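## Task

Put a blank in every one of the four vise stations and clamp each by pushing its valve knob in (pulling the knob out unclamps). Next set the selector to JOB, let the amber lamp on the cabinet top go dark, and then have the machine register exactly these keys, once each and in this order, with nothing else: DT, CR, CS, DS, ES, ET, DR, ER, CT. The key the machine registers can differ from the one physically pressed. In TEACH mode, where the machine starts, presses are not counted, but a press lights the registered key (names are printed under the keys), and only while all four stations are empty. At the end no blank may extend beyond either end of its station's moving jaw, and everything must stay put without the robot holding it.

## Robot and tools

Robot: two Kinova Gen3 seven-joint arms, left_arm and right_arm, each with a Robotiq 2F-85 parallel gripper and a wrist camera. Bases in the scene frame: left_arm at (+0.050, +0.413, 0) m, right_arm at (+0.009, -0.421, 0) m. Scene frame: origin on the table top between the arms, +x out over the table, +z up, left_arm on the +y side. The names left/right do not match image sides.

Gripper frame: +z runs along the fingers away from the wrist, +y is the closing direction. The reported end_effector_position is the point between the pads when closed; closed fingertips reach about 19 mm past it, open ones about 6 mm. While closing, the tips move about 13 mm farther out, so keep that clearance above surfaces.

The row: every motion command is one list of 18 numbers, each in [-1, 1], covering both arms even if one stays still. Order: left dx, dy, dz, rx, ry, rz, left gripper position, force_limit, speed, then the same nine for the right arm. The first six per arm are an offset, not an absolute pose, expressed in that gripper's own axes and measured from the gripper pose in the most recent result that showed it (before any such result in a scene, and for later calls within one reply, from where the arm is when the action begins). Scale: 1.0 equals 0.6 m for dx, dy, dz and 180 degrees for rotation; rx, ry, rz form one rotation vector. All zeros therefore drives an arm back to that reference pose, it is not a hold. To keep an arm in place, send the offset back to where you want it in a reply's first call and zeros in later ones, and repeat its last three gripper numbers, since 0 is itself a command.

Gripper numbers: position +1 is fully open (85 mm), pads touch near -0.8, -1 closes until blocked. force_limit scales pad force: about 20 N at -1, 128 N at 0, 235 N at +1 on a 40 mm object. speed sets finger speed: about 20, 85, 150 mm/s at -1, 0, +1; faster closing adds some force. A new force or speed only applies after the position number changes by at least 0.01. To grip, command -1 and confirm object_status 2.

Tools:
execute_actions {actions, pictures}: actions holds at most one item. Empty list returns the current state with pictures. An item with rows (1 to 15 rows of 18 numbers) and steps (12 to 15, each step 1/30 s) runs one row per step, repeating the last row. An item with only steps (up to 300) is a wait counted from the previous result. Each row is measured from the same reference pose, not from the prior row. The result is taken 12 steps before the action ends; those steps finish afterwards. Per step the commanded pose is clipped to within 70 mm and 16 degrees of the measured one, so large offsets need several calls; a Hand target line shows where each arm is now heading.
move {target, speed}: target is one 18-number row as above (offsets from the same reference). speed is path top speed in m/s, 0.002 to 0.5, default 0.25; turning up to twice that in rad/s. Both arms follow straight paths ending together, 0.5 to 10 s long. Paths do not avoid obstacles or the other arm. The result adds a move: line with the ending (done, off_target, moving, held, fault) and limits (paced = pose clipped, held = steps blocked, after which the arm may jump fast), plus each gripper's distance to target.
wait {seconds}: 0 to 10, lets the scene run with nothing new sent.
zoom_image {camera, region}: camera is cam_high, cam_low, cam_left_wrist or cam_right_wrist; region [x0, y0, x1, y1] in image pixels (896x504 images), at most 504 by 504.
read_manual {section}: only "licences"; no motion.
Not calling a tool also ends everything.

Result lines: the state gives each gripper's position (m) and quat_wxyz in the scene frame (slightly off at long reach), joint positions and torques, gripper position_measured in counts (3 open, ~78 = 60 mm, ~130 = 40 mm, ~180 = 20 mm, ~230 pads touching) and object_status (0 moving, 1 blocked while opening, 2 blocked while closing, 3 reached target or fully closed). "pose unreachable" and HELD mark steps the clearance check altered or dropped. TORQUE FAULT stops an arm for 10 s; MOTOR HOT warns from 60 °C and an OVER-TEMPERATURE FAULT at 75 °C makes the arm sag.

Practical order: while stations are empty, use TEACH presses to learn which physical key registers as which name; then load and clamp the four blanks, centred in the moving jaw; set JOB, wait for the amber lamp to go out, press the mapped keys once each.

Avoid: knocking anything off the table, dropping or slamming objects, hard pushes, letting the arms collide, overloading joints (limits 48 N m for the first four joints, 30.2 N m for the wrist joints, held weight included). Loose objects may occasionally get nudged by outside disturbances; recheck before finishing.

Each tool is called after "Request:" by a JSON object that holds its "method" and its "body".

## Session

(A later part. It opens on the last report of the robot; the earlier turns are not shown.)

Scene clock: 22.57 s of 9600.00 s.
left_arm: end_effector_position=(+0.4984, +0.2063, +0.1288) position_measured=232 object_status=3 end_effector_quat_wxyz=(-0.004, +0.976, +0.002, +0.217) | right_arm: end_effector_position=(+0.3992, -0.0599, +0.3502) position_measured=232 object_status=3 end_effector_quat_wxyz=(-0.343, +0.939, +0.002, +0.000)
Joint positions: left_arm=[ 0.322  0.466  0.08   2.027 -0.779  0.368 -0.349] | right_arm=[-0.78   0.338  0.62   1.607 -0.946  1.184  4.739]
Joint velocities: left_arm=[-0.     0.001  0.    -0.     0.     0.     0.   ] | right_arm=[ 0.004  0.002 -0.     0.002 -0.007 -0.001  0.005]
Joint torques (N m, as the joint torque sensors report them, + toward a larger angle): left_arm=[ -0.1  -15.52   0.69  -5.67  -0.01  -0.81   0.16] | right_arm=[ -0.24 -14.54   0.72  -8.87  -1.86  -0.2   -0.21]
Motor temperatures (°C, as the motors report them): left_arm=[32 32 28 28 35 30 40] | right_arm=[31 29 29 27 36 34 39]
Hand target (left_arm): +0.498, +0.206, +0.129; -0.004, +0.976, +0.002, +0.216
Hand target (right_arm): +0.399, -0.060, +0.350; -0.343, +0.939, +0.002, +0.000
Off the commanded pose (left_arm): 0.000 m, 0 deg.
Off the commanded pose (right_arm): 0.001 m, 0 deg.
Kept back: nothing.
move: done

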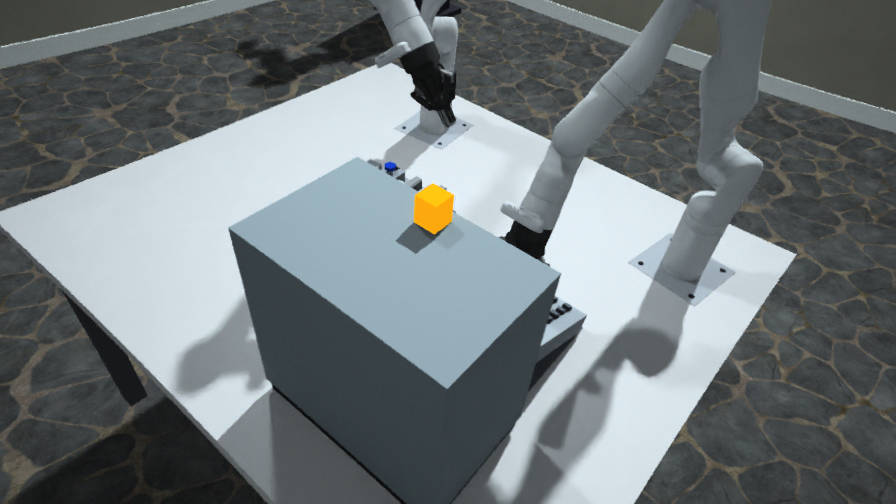

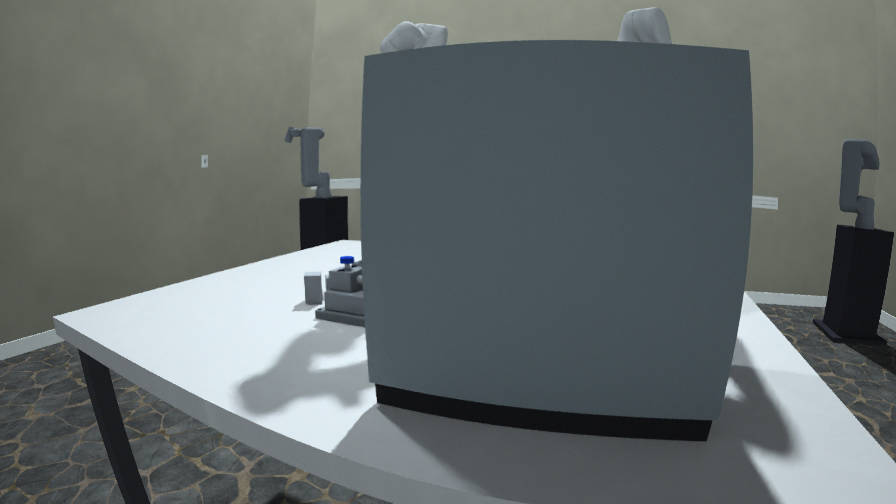

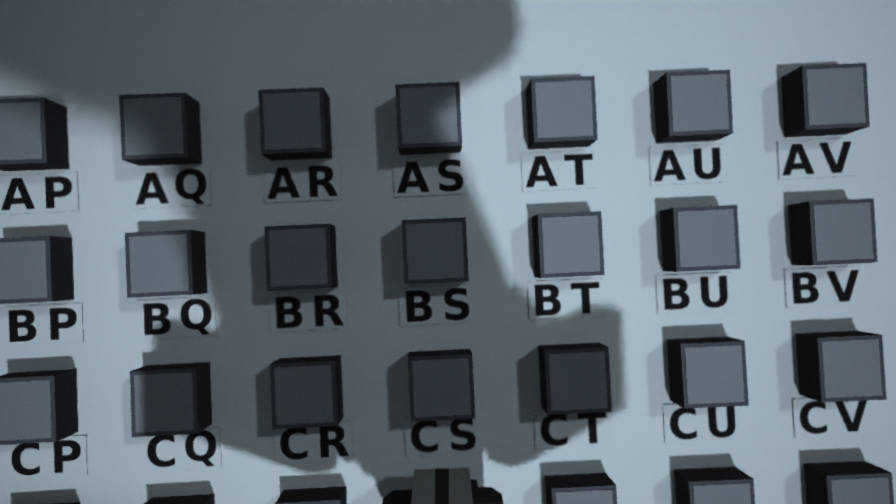

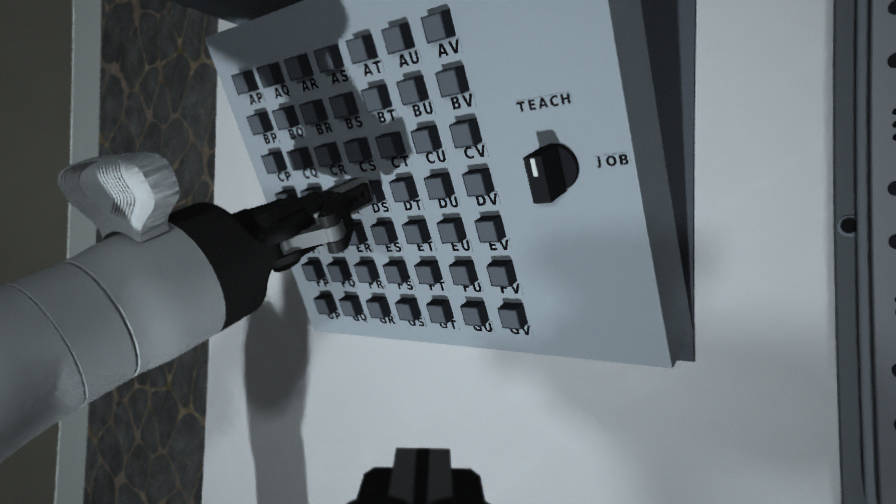

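Good view. Press further.

Request:
{"method": "move", "body": {"target": [0,0,0.005,0,0,0,-1,0,1,0,0,0,0,0,0,-1,0,1], "speed": 0.01}}

Scene clock: 23.50 s of 9600.00 s.
left_arm: end_effector_position=(+0.4994, +0.2063, +0.1266) position_measured=232 object_status=3 end_effector_quat_wxyz=(-0.004, +0.976, +0.002, +0.217) | right_arm: end_effector_position=(+0.3992, -0.0599, +0.3502) position_measured=232 object_status=3 end_effector_quat_wxyz=(-0.343, +0.939, +0.002, +0.000)
Joint positions: left_arm=[ 0.325  0.472  0.073  2.027 -0.785  0.361 -0.343] | right_arm=[-0.78   0.338  0.62   1.607 -0.946  1.184  4.739]
Joint velocities: left_arm=[ 0.001  0.002 -0.001 -0.001 -0.001 -0.001  0.001] | right_arm=[ 0.001  0.     0.     0.    -0.001 -0.    -0.001]
Joint torques (N m, as the joint torque sensors report them, + toward a larger angle): left_arm=[  0.04 -15.28   0.79  -5.81  -0.01  -0.97   0.25] | right_arm=[ -0.37 -14.71   0.72  -8.86  -1.72  -0.24  -0.03]
Motor temperatures (°C, as the motors report them): left_arm=[32 32 28 28 35 30 40] | right_arm=[31 29 29 27 36 34 39]
Hand target (left_arm): +0.500, +0.206, +0.126; -0.004, +0.976, +0.002, +0.217
Hand target (right_arm): +0.399, -0.060, +0.350; -0.343, +0.939, +0.002, +0.000
Off the commanded pose (left_arm): 0.001 m, 0 deg.
Off the commanded pose (right_arm): 0.000 m, 0 deg.
Kept back: nothing.
move: done

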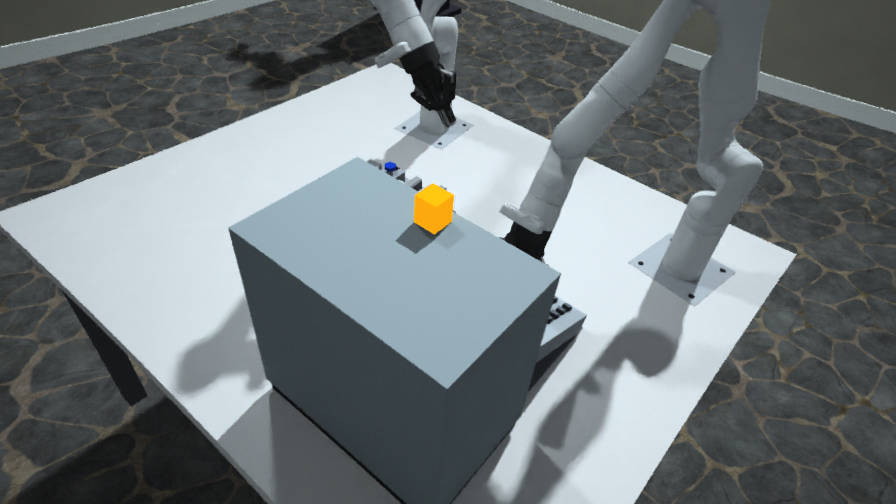

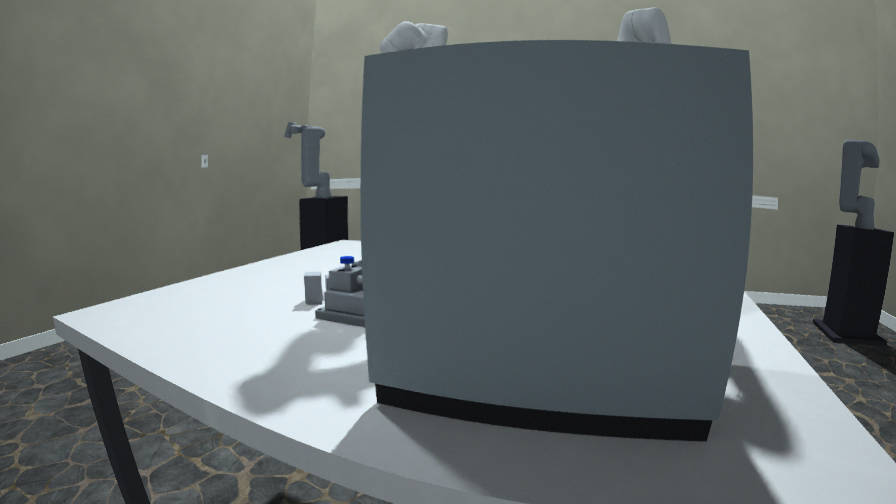

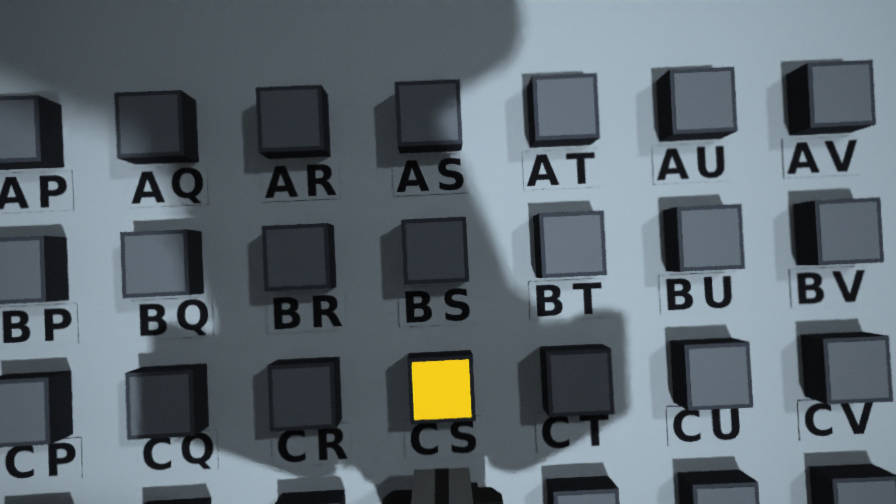

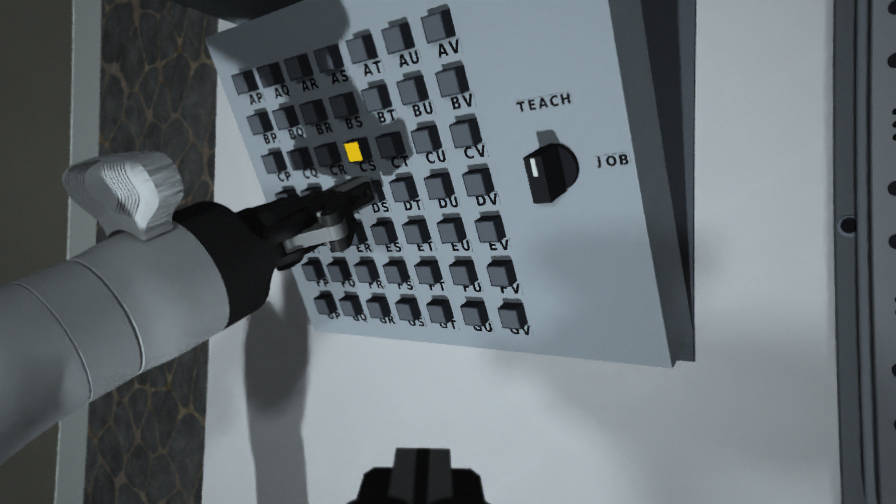

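Request:
{"method": "execute_actions", "body": {"actions": [{"rows":[[0,0,-0.008,0,0,0,-1,0,1,0,0,0,0,0,0,-1,0,1],[0,0,-0.016,0,0,0,-1,0,1,0,0,0,0,0,0,-1,0,1],[0,0,-0.025,0,0,0,-1,0,1,0,0,0,0,0,0,-1,0,1],[0,0,-0.025,0,0,0,-1,0,1,0,0,0,0,0,0,-1,0,1],[0,0,-0.025,0,0,0,-1,0,1,0,0,0,0,0,0,-1,0,1],[0,0,-0.025,0,0,0,-1,0,1,0,0,0,0,0,0,-1,0,1],[0,0,-0.025,0,0,0,-1,0,1,0,0,0,0,0,0,-1,0,1],[0,0,-0.025,0,0,0,-1,0,1,0,0,0,0,0,0,-1,0,1],[0,0,-0.025,0,0,0,-1,0,1,0,0,0,0,0,0,-1,0,1],[0,0,-0.025,0,0,0,-1,0,1,0,0,0,0,0,0,-1,0,1],[-0.014,0.014,-0.025,0,0,0,-1,0,1,0,0,0,0,0,0,-1,0,1],[-0.028,0.028,-0.025,0,0,0,-1,0,1,0,0,0,0,0,0,-1,0,1],[-0.042,0.042,-0.025,0,0,0,-1,0,1,0,0,0,0,0,0,-1,0,1],[-0.056,0.056,-0.025,0,0,0,-1,0,1,0,0,0,0,0,0,-1,0,1]],"steps":15}]}}

Request:
{"method": "execute_actions", "body": {"actions": [{"steps":40}], "pictures": true}}

Scene clock: 24.93 s of 9600.00 s.
left_arm: end_effector_position=(+0.4982, +0.2065, +0.1310) position_measured=232 object_status=3 end_effector_quat_wxyz=(-0.003, +0.976, +0.002, +0.218) | right_arm: end_effector_position=(+0.3992, -0.0599, +0.3502) position_measured=232 object_status=3 end_effector_quat_wxyz=(-0.343, +0.939, +0.002, +0.000)
Joint positions: left_arm=[ 0.321  0.46   0.081  2.028 -0.778  0.37  -0.349] | right_arm=[-0.78   0.338  0.62   1.607 -0.946  1.184  4.739]
Joint velocities: left_arm=[-0.075 -0.196  0.143  0.019  0.141  0.174 -0.13 ] | right_arm=[-0.001  0.001  0.    -0.    -0.     0.     0.001]
Joint torques (N m, as the joint torque sensors report them, + toward a larger angle): left_arm=[  0.1  -17.59   0.8   -5.19   0.06  -0.87   0.11] | right_arm=[ -0.23 -14.78   0.72  -8.74  -1.77  -0.23   0.01]
Motor temperatures (°C, as the motors report them): left_arm=[32 32 28 28 35 30 40] | right_arm=[31 29 29 27 36 34 39]
Steps of this call (steps 1 to 40: nothing new was sent; steps 41 to 43: the first 3 steps of this action). Readings (end_effector_position | what the end effector reports):
41: left_arm (+0.4994, +0.2064, +0.1271) | right_arm (+0.3992, -0.0599, +0.3502) | left_arm position_measured=232 object_status=3 | right_arm position_measured=232 object_status=3
42: left_arm (+0.4989, +0.2065, +0.1287) | right_arm (+0.3992, -0.0599, +0.3502) | left_arm position_measured=232 object_status=3 | right_arm position_measured=232 object_status=3
43: the state above

Scene clock: 26.27 s of 9600.00 s.
left_arm: end_effector_position=(+0.4631, +0.1742, +0.1264) position_measured=232 object_status=3 end_effector_quat_wxyz=(-0.002, +0.978, -0.000, +0.210) | right_arm: end_effector_position=(+0.3992, -0.0599, +0.3502) position_measured=232 object_status=3 end_effector_quat_wxyz=(-0.343, +0.939, +0.002, +0.000)
Joint positions: left_arm=[ 0.447  0.456  0.065  2.05  -0.787  0.399 -0.237] | right_arm=[-0.78   0.338  0.62   1.607 -0.946  1.184  4.739]
Joint velocities: left_arm=[-0.001 -0.    -0.001 -0.     0.    -0.001 -0.   ] | right_arm=[ 0.002 -0.    -0.     0.     0.001  0.     0.001]
Joint torques (N m, as the joint torque sensors report them, + toward a larger angle): left_arm=[  0.03 -15.77   0.64  -5.33  -0.05  -0.57   0.16] | right_arm=[ -0.19 -14.73   0.84  -8.81  -1.61  -0.19   0.05]
Motor temperatures (°C, as the motors report them): left_arm=[32 32 28 28 35 30 40] | right_arm=[31 29 29 27 36 34 39]
Hand target (left_arm): +0.463, +0.174, +0.126; -0.002, +0.978, -0.000, +0.210
Hand target (right_arm): +0.399, -0.060, +0.350; -0.343, +0.939, +0.002, +0.000
Off the commanded pose (left_arm): 0.002 m, 1 deg.
Off the commanded pose (right_arm): 0.000 m, 0 deg.
Kept back: nothing.
Steps of this call (steps 1 to 12: the last 12 steps of your previous action; steps 13 to 40: nothing new was sent). Readings (end_effector_position | what the end effector reports):
1: left_arm (+0.4971, +0.2066, +0.1335) | right_arm (+0.3992, -0.0599, +0.3502) | left_arm position_measured=232 object_status=3 | right_arm position_measured=232 object_status=3
2: left_arm (+0.4959, +0.2065, +0.1357) | right_arm (+0.3992, -0.0599, +0.3502) | left_arm position_measured=232 object_status=3 | right_arm position_measured=232 object_status=3
4: left_arm (+0.4940, +0.2061, +0.1380) | right_arm (+0.3992, -0.0599, +0.3502) | left_arm position_measured=232 object_status=3 | right_arm position_measured=232 object_status=3
8: left_arm (+0.4926, +0.2055, +0.1392) | right_arm (+0.3992, -0.0599, +0.3502) | left_arm position_measured=232 object_status=3 | right_arm position_measured=232 object_status=3
40: the state above

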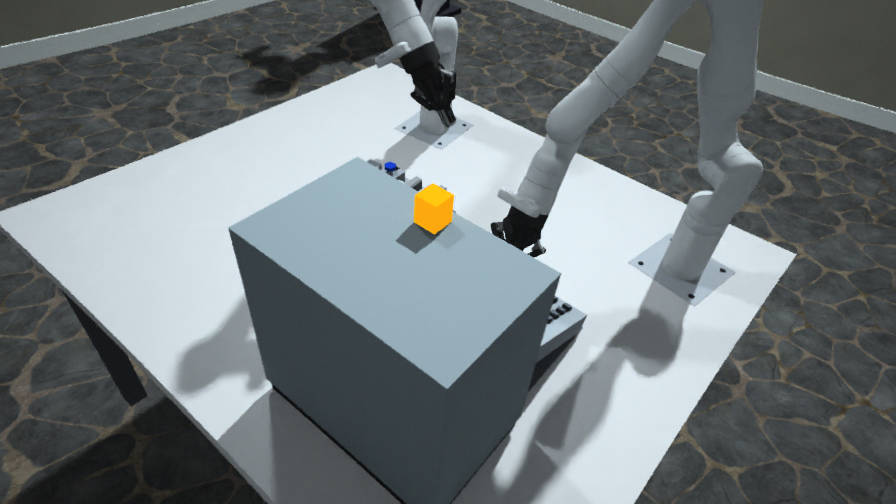

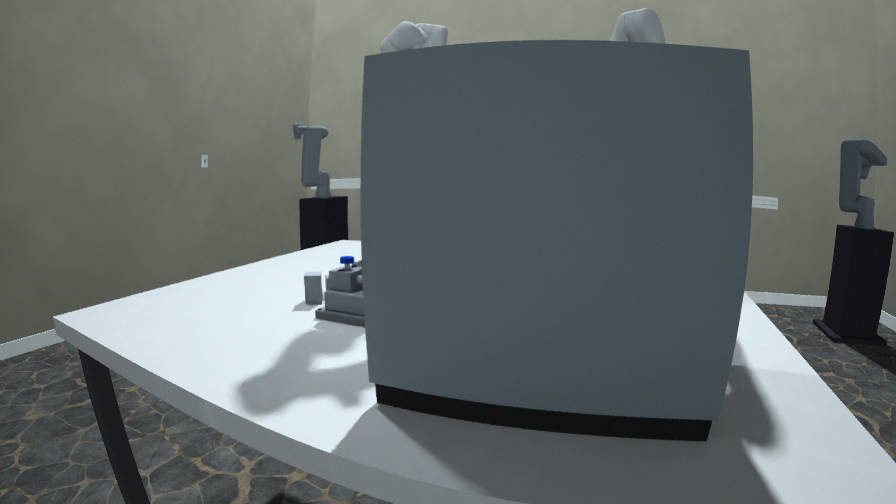

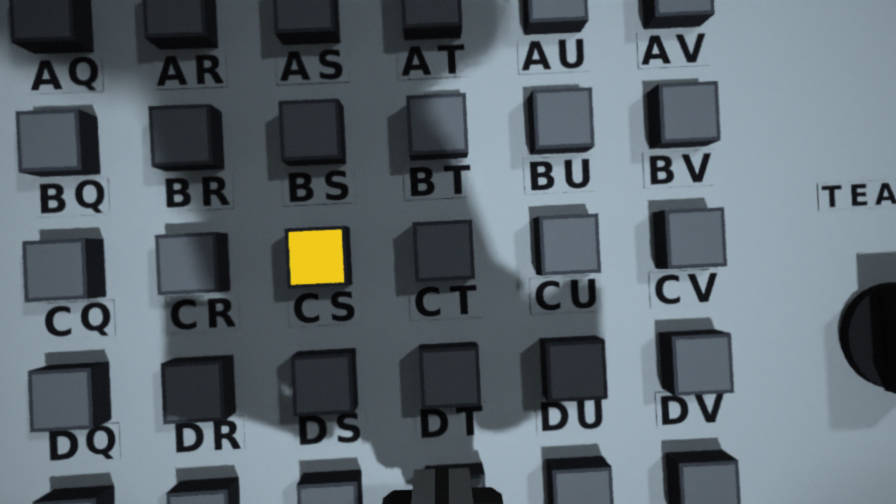

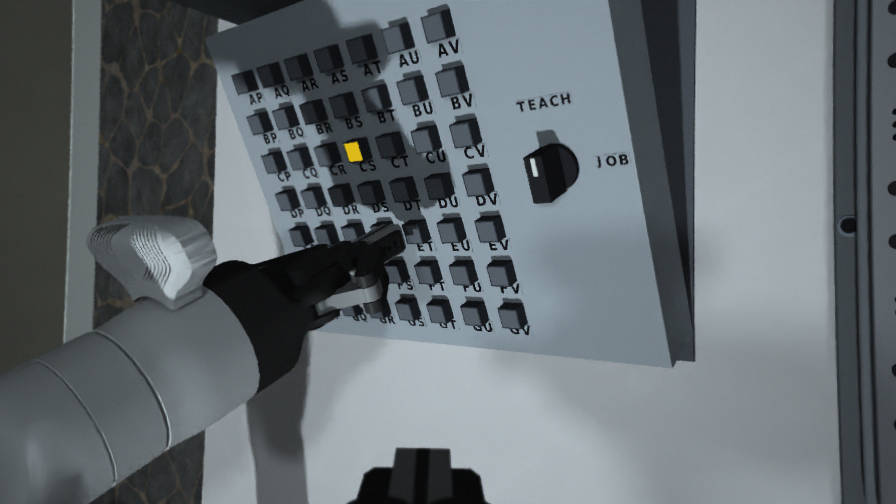

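Request:
{"method": "move", "body": {"target": [-0.002,0.0045,0.028,0,0.004,0,-1,0,1,0,0,0,0,0,0,-1,0,1], "speed": 0.03}}

Scene clock: 27.63 s of 9600.00 s.
left_arm: end_effector_position=(+0.4689, +0.1720, +0.1115) position_measured=232 object_status=3 end_effector_quat_wxyz=(-0.002, +0.976, +0.000, +0.217) | right_arm: end_effector_position=(+0.3992, -0.0599, +0.3502) position_measured=232 object_status=3 end_effector_quat_wxyz=(-0.343, +0.939, +0.002, +0.000)
Joint positions: left_arm=[ 0.499  0.496 -0.002  2.055 -0.847  0.344 -0.165] | right_arm=[-0.78   0.338  0.62   1.607 -0.946  1.184  4.739]
Joint velocities: left_arm=[ 0.011  0.    -0.011  0.003 -0.011 -0.003  0.013] | right_arm=[ 0.001 -0.    -0.     0.     0.    -0.     0.   ]
Joint torques (N m, as the joint torque sensors report them, + toward a larger angle): left_arm=[ -0.58 -14.67   1.04  -5.51  -0.27  -0.72   0.04] | right_arm=[ -0.38 -14.79   0.84  -8.93  -1.77  -0.2   -0.02]
Motor temperatures (°C, as the motors report them): left_arm=[32 32 28 28 35 30 40] | right_arm=[31 29 29 27 36 34 39]
Hand target (left_arm): +0.469, +0.171, +0.111; -0.002, +0.976, -0.000, +0.217
Hand target (right_arm): +0.399, -0.060, +0.350; -0.343, +0.939, +0.002, +0.000
Off the commanded pose (left_arm): 0.001 m, 0 deg.
Off the commanded pose (right_arm): 0.000 m, 0 deg.
Kept back: nothing.
move: done

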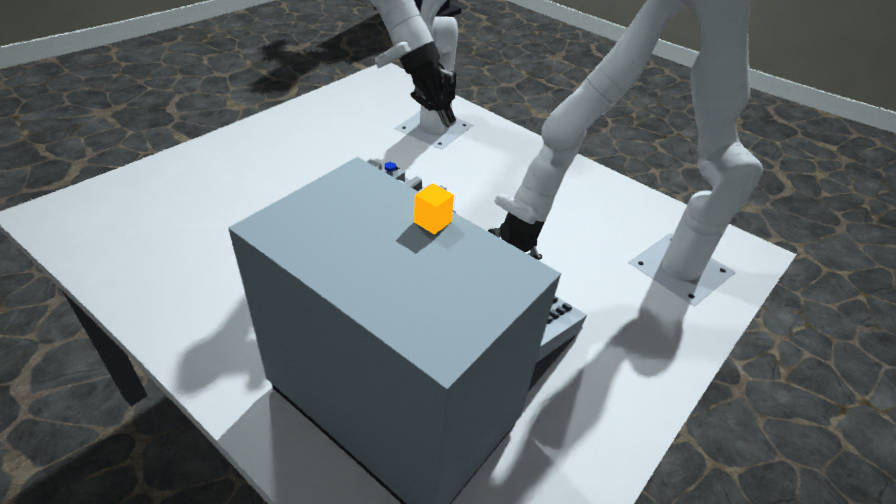

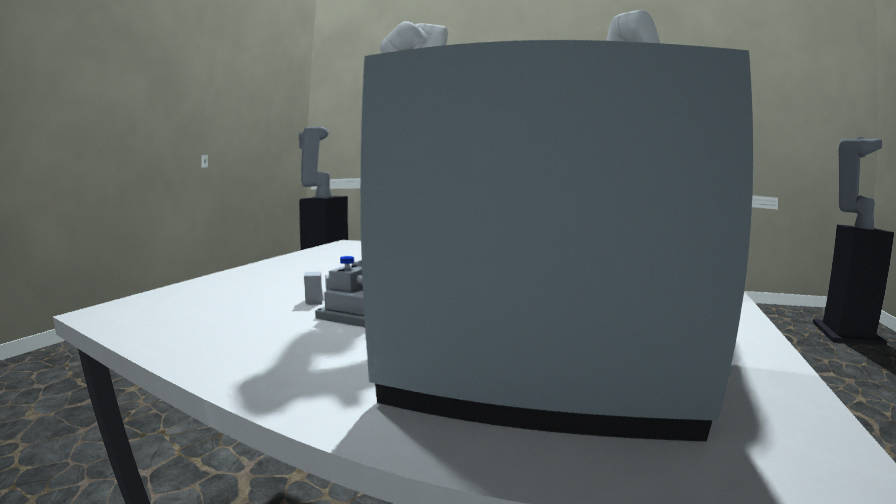

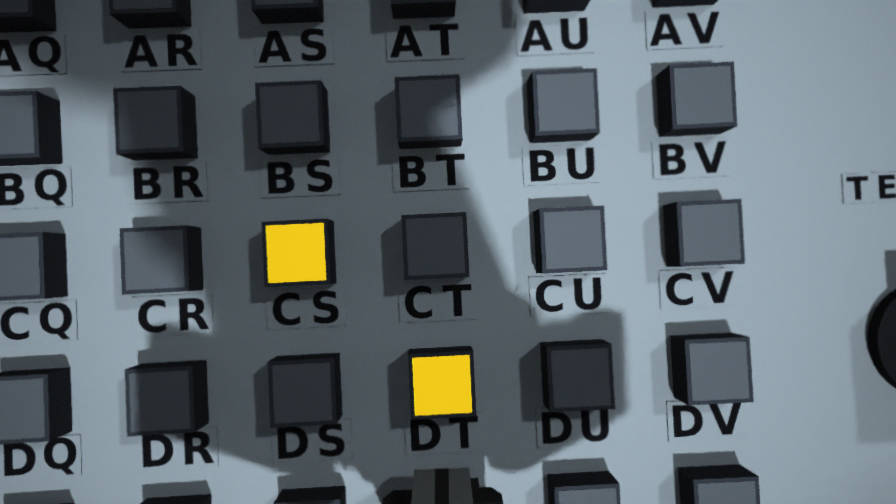

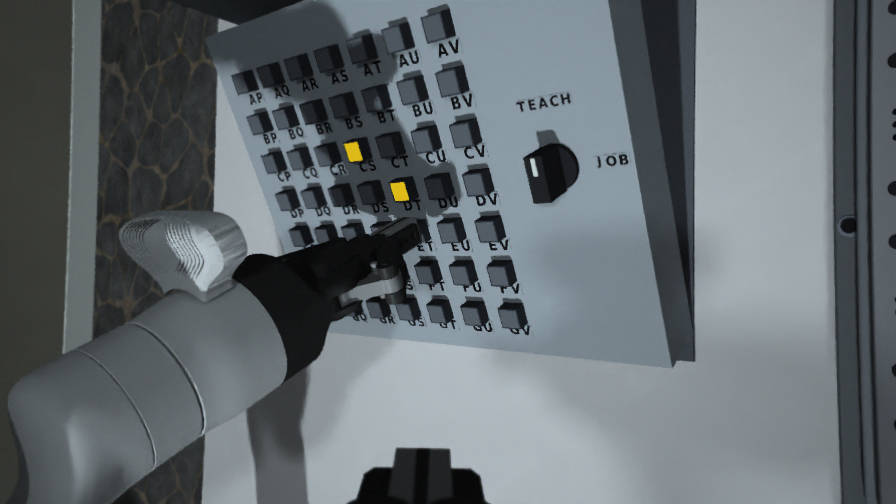

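Request:
{"method": "execute_actions", "body": {"actions": [{"rows":[[0,0,-0.008,0,0,0,-1,0,1,0,0,0,0,0,0,-1,0,1],[0,0,-0.016,0,0,0,-1,0,1,0,0,0,0,0,0,-1,0,1],[0,0,-0.025,0,0,0,-1,0,1,0,0,0,0,0,0,-1,0,1],[0,0,-0.025,0,0,0,-1,0,1,0,0,0,0,0,0,-1,0,1],[0,0,-0.025,0,0,0,-1,0,1,0,0,0,0,0,0,-1,0,1],[-0.011,0,-0.025,0,0,0,-1,0,1,0,0,0,0,0,0,-1,0,1],[-0.022,0,-0.025,0,0,0,-1,0,1,0,0,0,0,0,0,-1,0,1],[-0.033,0,-0.025,0,0,0,-1,0,1,0,0,0,0,0,0,-1,0,1],[-0.044,0,-0.025,0,0,0,-1,0,1,0,0,0,0,0,0,-1,0,1],[-0.056,0,-0.025,0,0,0,-1,0,1,0,0,0,0,0,0,-1,0,1]],"steps":15}]}}

Request:
{"method": "move", "body": {"target": [0,0,0.027,0,0,0,-1,0,1,0,0,0,0,0,0,-1,0,1], "speed": 0.03}}

Scene clock: 28.80 s of 9600.00 s.
left_arm: end_effector_position=(+0.4677, +0.1721, +0.1159) position_measured=232 object_status=3 end_effector_quat_wxyz=(-0.001, +0.976, +0.001, +0.218) | right_arm: end_effector_position=(+0.3992, -0.0599, +0.3502) position_measured=232 object_status=3 end_effector_quat_wxyz=(-0.343, +0.939, +0.002, +0.000)
Joint positions: left_arm=[ 0.495  0.485  0.005  2.056 -0.84   0.353 -0.171] | right_arm=[-0.78   0.338  0.62   1.607 -0.946  1.184  4.739]
Joint velocities: left_arm=[-0.07  -0.199  0.153  0.021  0.145  0.181 -0.137] | right_arm=[ 0.    -0.     0.001  0.001  0.     0.    -0.   ]
Joint torques (N m, as the joint torque sensors report them, + toward a larger angle): left_arm=[  0.4  -16.33  -0.14  -5.4   -0.18  -0.23   0.63] | right_arm=[ -0.16 -14.66   0.69  -8.68  -1.71  -0.24   0.16]
Motor temperatures (°C, as the motors report them): left_arm=[32 32 28 28 35 30 40] | right_arm=[31 29 29 27 36 34 39]
Steps of this call (steps 1 to 32: nothing new was sent; steps 33 to 35: the first 3 steps of this action). Readings (end_effector_position | what the end effector reports):
33: left_arm (+0.4689, +0.1721, +0.1120) | right_arm (+0.3992, -0.0599, +0.3502) | left_arm position_measured=232 object_status=3 | right_arm position_measured=232 object_status=3
34: left_arm (+0.4684, +0.1721, +0.1136) | right_arm (+0.3992, -0.0599, +0.3502) | left_arm position_measured=232 object_status=3 | right_arm position_measured=232 object_status=3
35: the state above

Scene clock: 30.27 s of 9600.00 s.
left_arm: end_effector_position=(+0.4391, +0.1727, +0.0973) position_measured=232 object_status=3 end_effector_quat_wxyz=(-0.002, +0.976, +0.001, +0.216) | right_arm: end_effector_position=(+0.3992, -0.0599, +0.3502) position_measured=232 object_status=3 end_effector_quat_wxyz=(-0.343, +0.939, +0.002, +0.000)
Joint positions: left_arm=[ 0.624  0.499 -0.105  2.135 -0.931  0.277 -0.017] | right_arm=[-0.78   0.338  0.62   1.607 -0.946  1.184  4.739]
Joint velocities: left_arm=[ 0.008  0.    -0.009  0.003 -0.008 -0.005  0.007] | right_arm=[ 0.001 -0.    -0.     0.     0.    -0.001 -0.001]
Joint torques (N m, as the joint torque sensors report them, + toward a larger angle): left_arm=[ -0.82 -13.21  -0.5   -5.34  -0.24  -0.7    0.18] | right_arm=[ -0.17 -14.72   0.99  -8.96  -1.71  -0.21  -0.01]
Motor temperatures (°C, as the motors report them): left_arm=[32 32 28 28 35 30 40] | right_arm=[31 29 29 27 36 34 39]
Hand target (left_arm): +0.440, +0.173, +0.096; -0.002, +0.977, +0.001, +0.215
Hand target (right_arm): +0.399, -0.060, +0.350; -0.343, +0.939, +0.002, +0.000
Off your previous action's commanded pose (left_arm): 0.003 m, 0 deg at its last step (step 12 of this call).
Off your previous action's commanded pose (right_arm): 0.000 m, 0 deg at its last step (step 12 of this call).
Off the commanded pose (left_arm): 0.001 m, 0 deg.
Off the commanded pose (right_arm): 0.000 m, 0 deg.
Kept back: nothing.
move: done

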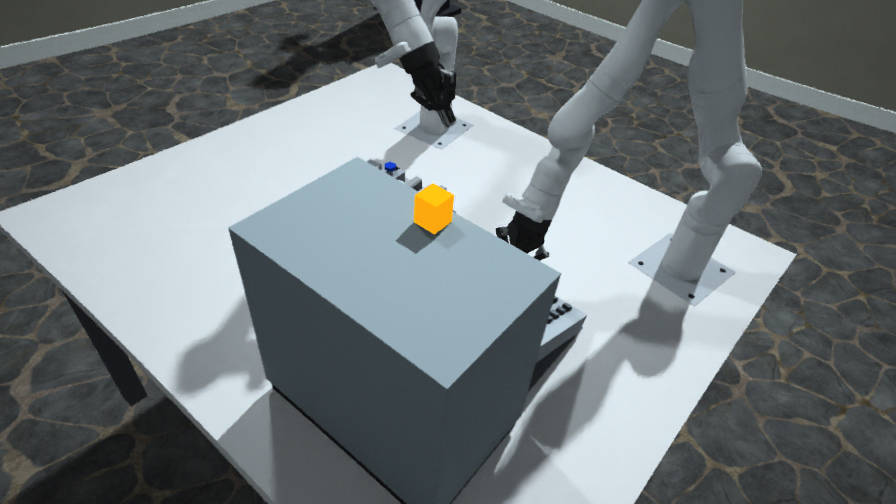

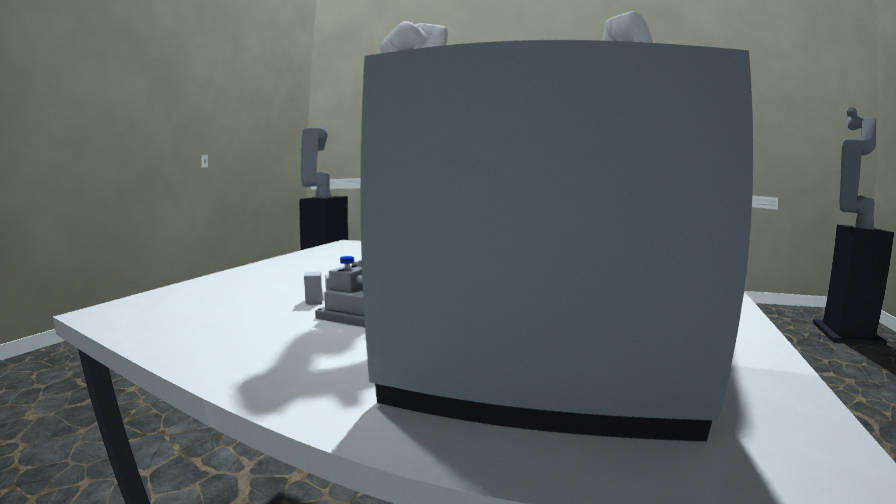

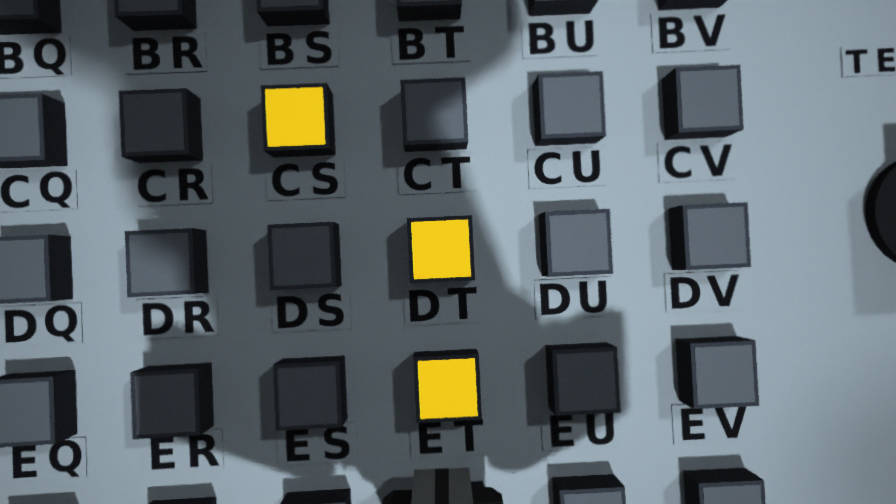

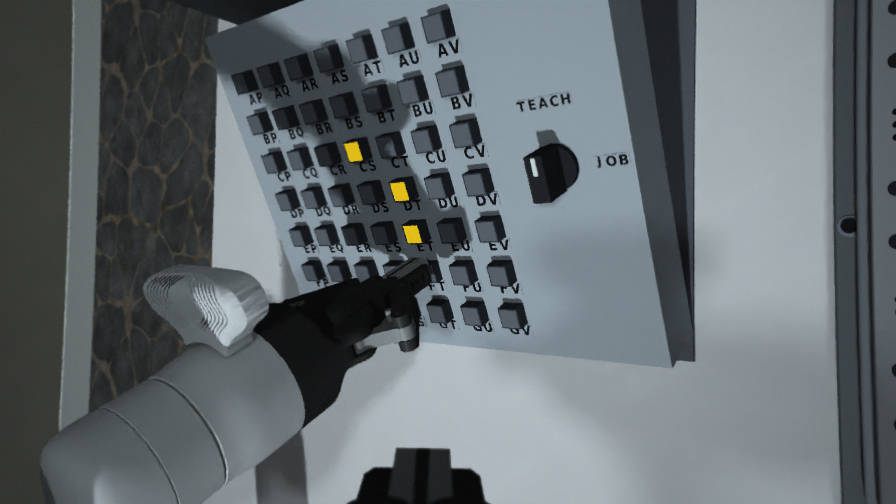

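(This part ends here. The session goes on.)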